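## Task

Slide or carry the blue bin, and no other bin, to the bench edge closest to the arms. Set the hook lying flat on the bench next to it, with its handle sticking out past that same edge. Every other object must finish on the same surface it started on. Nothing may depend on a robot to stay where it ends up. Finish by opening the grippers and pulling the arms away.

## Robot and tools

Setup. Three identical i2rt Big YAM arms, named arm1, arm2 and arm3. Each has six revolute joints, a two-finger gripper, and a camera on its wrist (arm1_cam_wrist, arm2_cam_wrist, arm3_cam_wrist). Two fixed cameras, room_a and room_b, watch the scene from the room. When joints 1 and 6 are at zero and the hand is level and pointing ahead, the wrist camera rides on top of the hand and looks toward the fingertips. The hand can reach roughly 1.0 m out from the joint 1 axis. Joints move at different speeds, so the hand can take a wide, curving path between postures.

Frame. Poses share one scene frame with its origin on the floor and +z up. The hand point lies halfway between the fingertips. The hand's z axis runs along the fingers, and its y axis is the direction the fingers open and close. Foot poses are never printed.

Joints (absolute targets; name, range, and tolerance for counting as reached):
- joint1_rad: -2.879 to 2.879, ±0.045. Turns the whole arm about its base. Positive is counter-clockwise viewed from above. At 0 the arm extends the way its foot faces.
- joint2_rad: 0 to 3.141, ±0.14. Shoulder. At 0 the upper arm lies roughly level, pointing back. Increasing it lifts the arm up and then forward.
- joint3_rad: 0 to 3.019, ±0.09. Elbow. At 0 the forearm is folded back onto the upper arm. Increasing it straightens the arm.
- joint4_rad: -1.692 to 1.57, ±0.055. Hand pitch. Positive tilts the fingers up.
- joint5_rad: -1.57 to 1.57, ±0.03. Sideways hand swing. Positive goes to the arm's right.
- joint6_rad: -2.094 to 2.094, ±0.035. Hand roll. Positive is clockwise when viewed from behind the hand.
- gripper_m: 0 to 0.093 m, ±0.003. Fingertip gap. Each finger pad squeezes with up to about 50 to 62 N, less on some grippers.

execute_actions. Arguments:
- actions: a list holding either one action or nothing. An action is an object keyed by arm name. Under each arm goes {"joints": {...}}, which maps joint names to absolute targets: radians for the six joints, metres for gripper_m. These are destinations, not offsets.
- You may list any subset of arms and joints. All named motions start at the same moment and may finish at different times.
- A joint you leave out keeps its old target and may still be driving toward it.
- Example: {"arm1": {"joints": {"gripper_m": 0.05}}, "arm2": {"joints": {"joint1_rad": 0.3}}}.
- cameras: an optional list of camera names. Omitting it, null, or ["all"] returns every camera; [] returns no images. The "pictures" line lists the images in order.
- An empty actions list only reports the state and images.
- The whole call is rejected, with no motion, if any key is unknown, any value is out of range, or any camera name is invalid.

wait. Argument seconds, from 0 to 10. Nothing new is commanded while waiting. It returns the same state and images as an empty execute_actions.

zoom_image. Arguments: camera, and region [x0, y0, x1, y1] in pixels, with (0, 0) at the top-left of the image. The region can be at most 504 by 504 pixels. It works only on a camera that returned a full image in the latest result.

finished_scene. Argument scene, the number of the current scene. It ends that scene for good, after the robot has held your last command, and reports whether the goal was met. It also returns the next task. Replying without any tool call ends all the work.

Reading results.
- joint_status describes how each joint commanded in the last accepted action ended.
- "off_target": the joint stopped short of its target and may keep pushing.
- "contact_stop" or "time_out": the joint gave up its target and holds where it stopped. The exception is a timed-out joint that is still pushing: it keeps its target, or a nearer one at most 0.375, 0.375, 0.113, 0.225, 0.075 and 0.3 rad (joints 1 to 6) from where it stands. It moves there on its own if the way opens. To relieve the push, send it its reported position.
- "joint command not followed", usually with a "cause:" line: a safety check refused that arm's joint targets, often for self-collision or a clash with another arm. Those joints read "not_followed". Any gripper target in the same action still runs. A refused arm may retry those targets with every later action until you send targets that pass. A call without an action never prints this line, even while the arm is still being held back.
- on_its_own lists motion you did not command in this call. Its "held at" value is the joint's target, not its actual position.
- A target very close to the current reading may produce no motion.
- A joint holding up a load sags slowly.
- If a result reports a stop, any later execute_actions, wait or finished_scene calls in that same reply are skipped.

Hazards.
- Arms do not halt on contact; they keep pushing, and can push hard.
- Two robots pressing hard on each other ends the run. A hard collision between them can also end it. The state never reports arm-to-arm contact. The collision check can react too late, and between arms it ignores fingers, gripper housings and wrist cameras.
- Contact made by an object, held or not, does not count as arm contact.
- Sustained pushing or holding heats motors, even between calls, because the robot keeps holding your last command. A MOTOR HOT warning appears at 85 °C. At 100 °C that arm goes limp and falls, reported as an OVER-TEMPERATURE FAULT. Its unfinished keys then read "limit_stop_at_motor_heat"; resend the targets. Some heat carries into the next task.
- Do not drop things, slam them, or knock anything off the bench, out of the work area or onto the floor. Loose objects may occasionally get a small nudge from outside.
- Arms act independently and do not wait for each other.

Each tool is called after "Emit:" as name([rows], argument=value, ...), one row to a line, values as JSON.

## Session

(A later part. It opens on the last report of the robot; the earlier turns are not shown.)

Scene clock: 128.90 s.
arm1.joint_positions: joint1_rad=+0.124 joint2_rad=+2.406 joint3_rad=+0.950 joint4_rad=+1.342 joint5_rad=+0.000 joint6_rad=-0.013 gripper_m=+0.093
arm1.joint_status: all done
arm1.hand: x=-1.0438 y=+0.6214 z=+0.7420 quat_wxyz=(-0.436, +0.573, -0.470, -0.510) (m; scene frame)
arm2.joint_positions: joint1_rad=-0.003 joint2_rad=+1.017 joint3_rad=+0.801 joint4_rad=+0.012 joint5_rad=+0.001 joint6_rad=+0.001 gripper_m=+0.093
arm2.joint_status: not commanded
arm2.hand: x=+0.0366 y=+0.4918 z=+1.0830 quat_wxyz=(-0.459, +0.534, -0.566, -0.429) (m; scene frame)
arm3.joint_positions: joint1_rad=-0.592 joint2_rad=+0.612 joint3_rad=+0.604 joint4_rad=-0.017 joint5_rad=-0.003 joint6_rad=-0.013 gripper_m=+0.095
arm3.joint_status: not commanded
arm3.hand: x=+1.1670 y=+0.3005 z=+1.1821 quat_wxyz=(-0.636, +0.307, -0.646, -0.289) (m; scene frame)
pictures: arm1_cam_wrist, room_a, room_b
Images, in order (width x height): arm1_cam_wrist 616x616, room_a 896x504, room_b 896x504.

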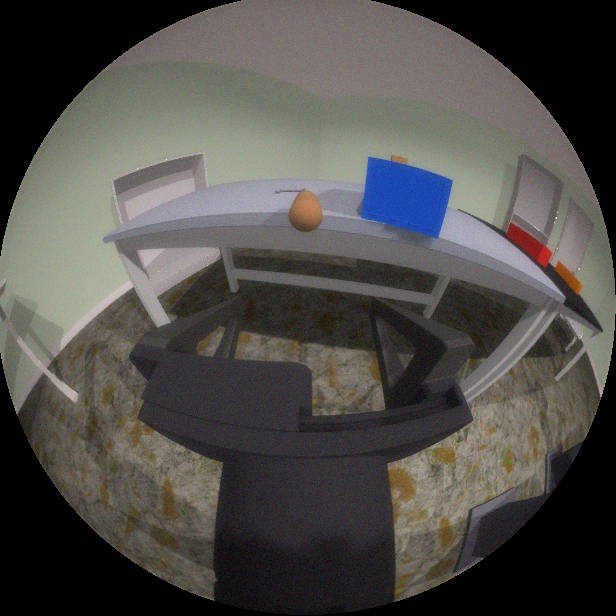

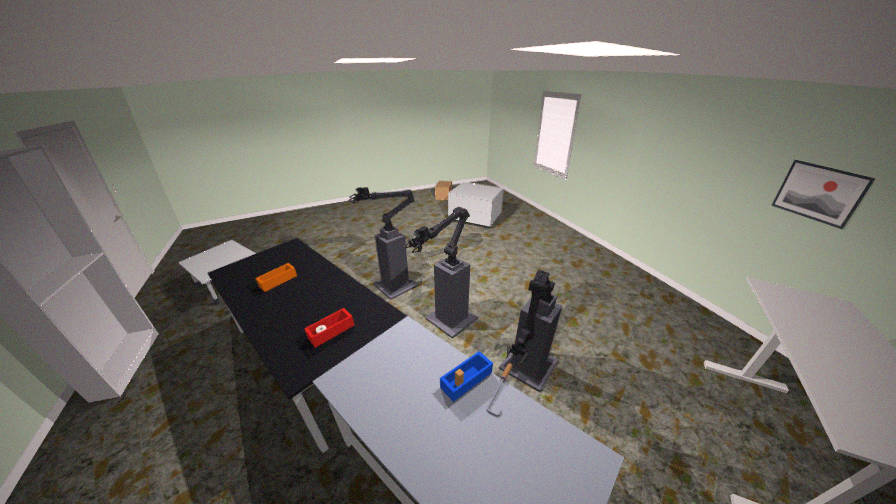

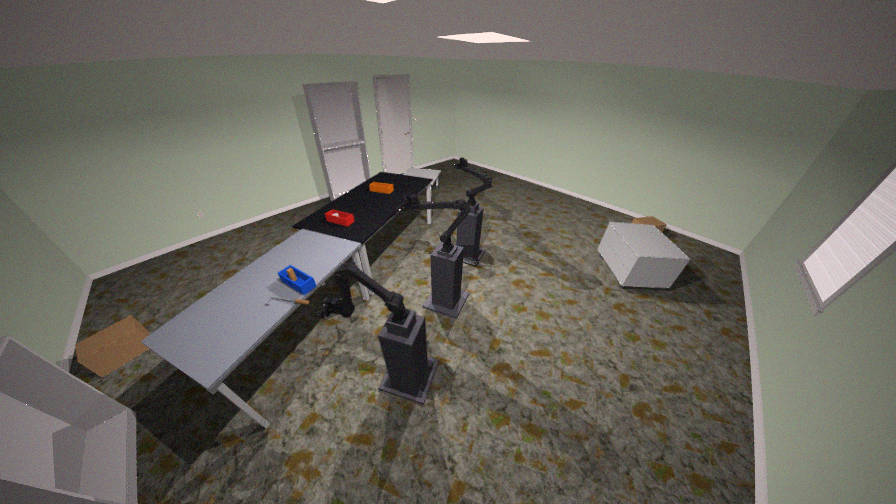

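Emit:
execute_actions([
  {"arm1":{"joints":{"joint1_rad":0.9}}},
], cameras=[])

Emit:
finished_scene(scene=1)

Scene clock: 132.10 s.
arm1.joint_positions: joint1_rad=+0.909 joint2_rad=+2.406 joint3_rad=+0.950 joint4_rad=+1.342 joint5_rad=-0.002 joint6_rad=-0.013 gripper_m=+0.093
arm1.joint_status: all done
arm1.hand: x=-1.4538 y=+0.3588 z=+0.7367 quat_wxyz=(-0.209, +0.713, -0.213, -0.634) (m; scene frame)
arm2.joint_positions: joint1_rad=-0.003 joint2_rad=+1.017 joint3_rad=+0.801 joint4_rad=+0.012 joint5_rad=+0.001 joint6_rad=+0.001 gripper_m=+0.093
arm2.joint_status: not commanded
arm2.hand: x=+0.0366 y=+0.4918 z=+1.0830 quat_wxyz=(-0.459, +0.534, -0.566, -0.429) (m; scene frame)
arm3.joint_positions: joint1_rad=-0.592 joint2_rad=+0.612 joint3_rad=+0.604 joint4_rad=-0.017 joint5_rad=-0.003 joint6_rad=-0.013 gripper_m=+0.095
arm3.joint_status: not commanded
arm3.hand: x=+1.1670 y=+0.3005 z=+1.1821 quat_wxyz=(-0.636, +0.307, -0.646, -0.289) (m; scene frame)
pictures: none
No camera images: the call's "cameras" was empty. Leave "cameras" out to get every camera's image.

The scene is finished: the task was done.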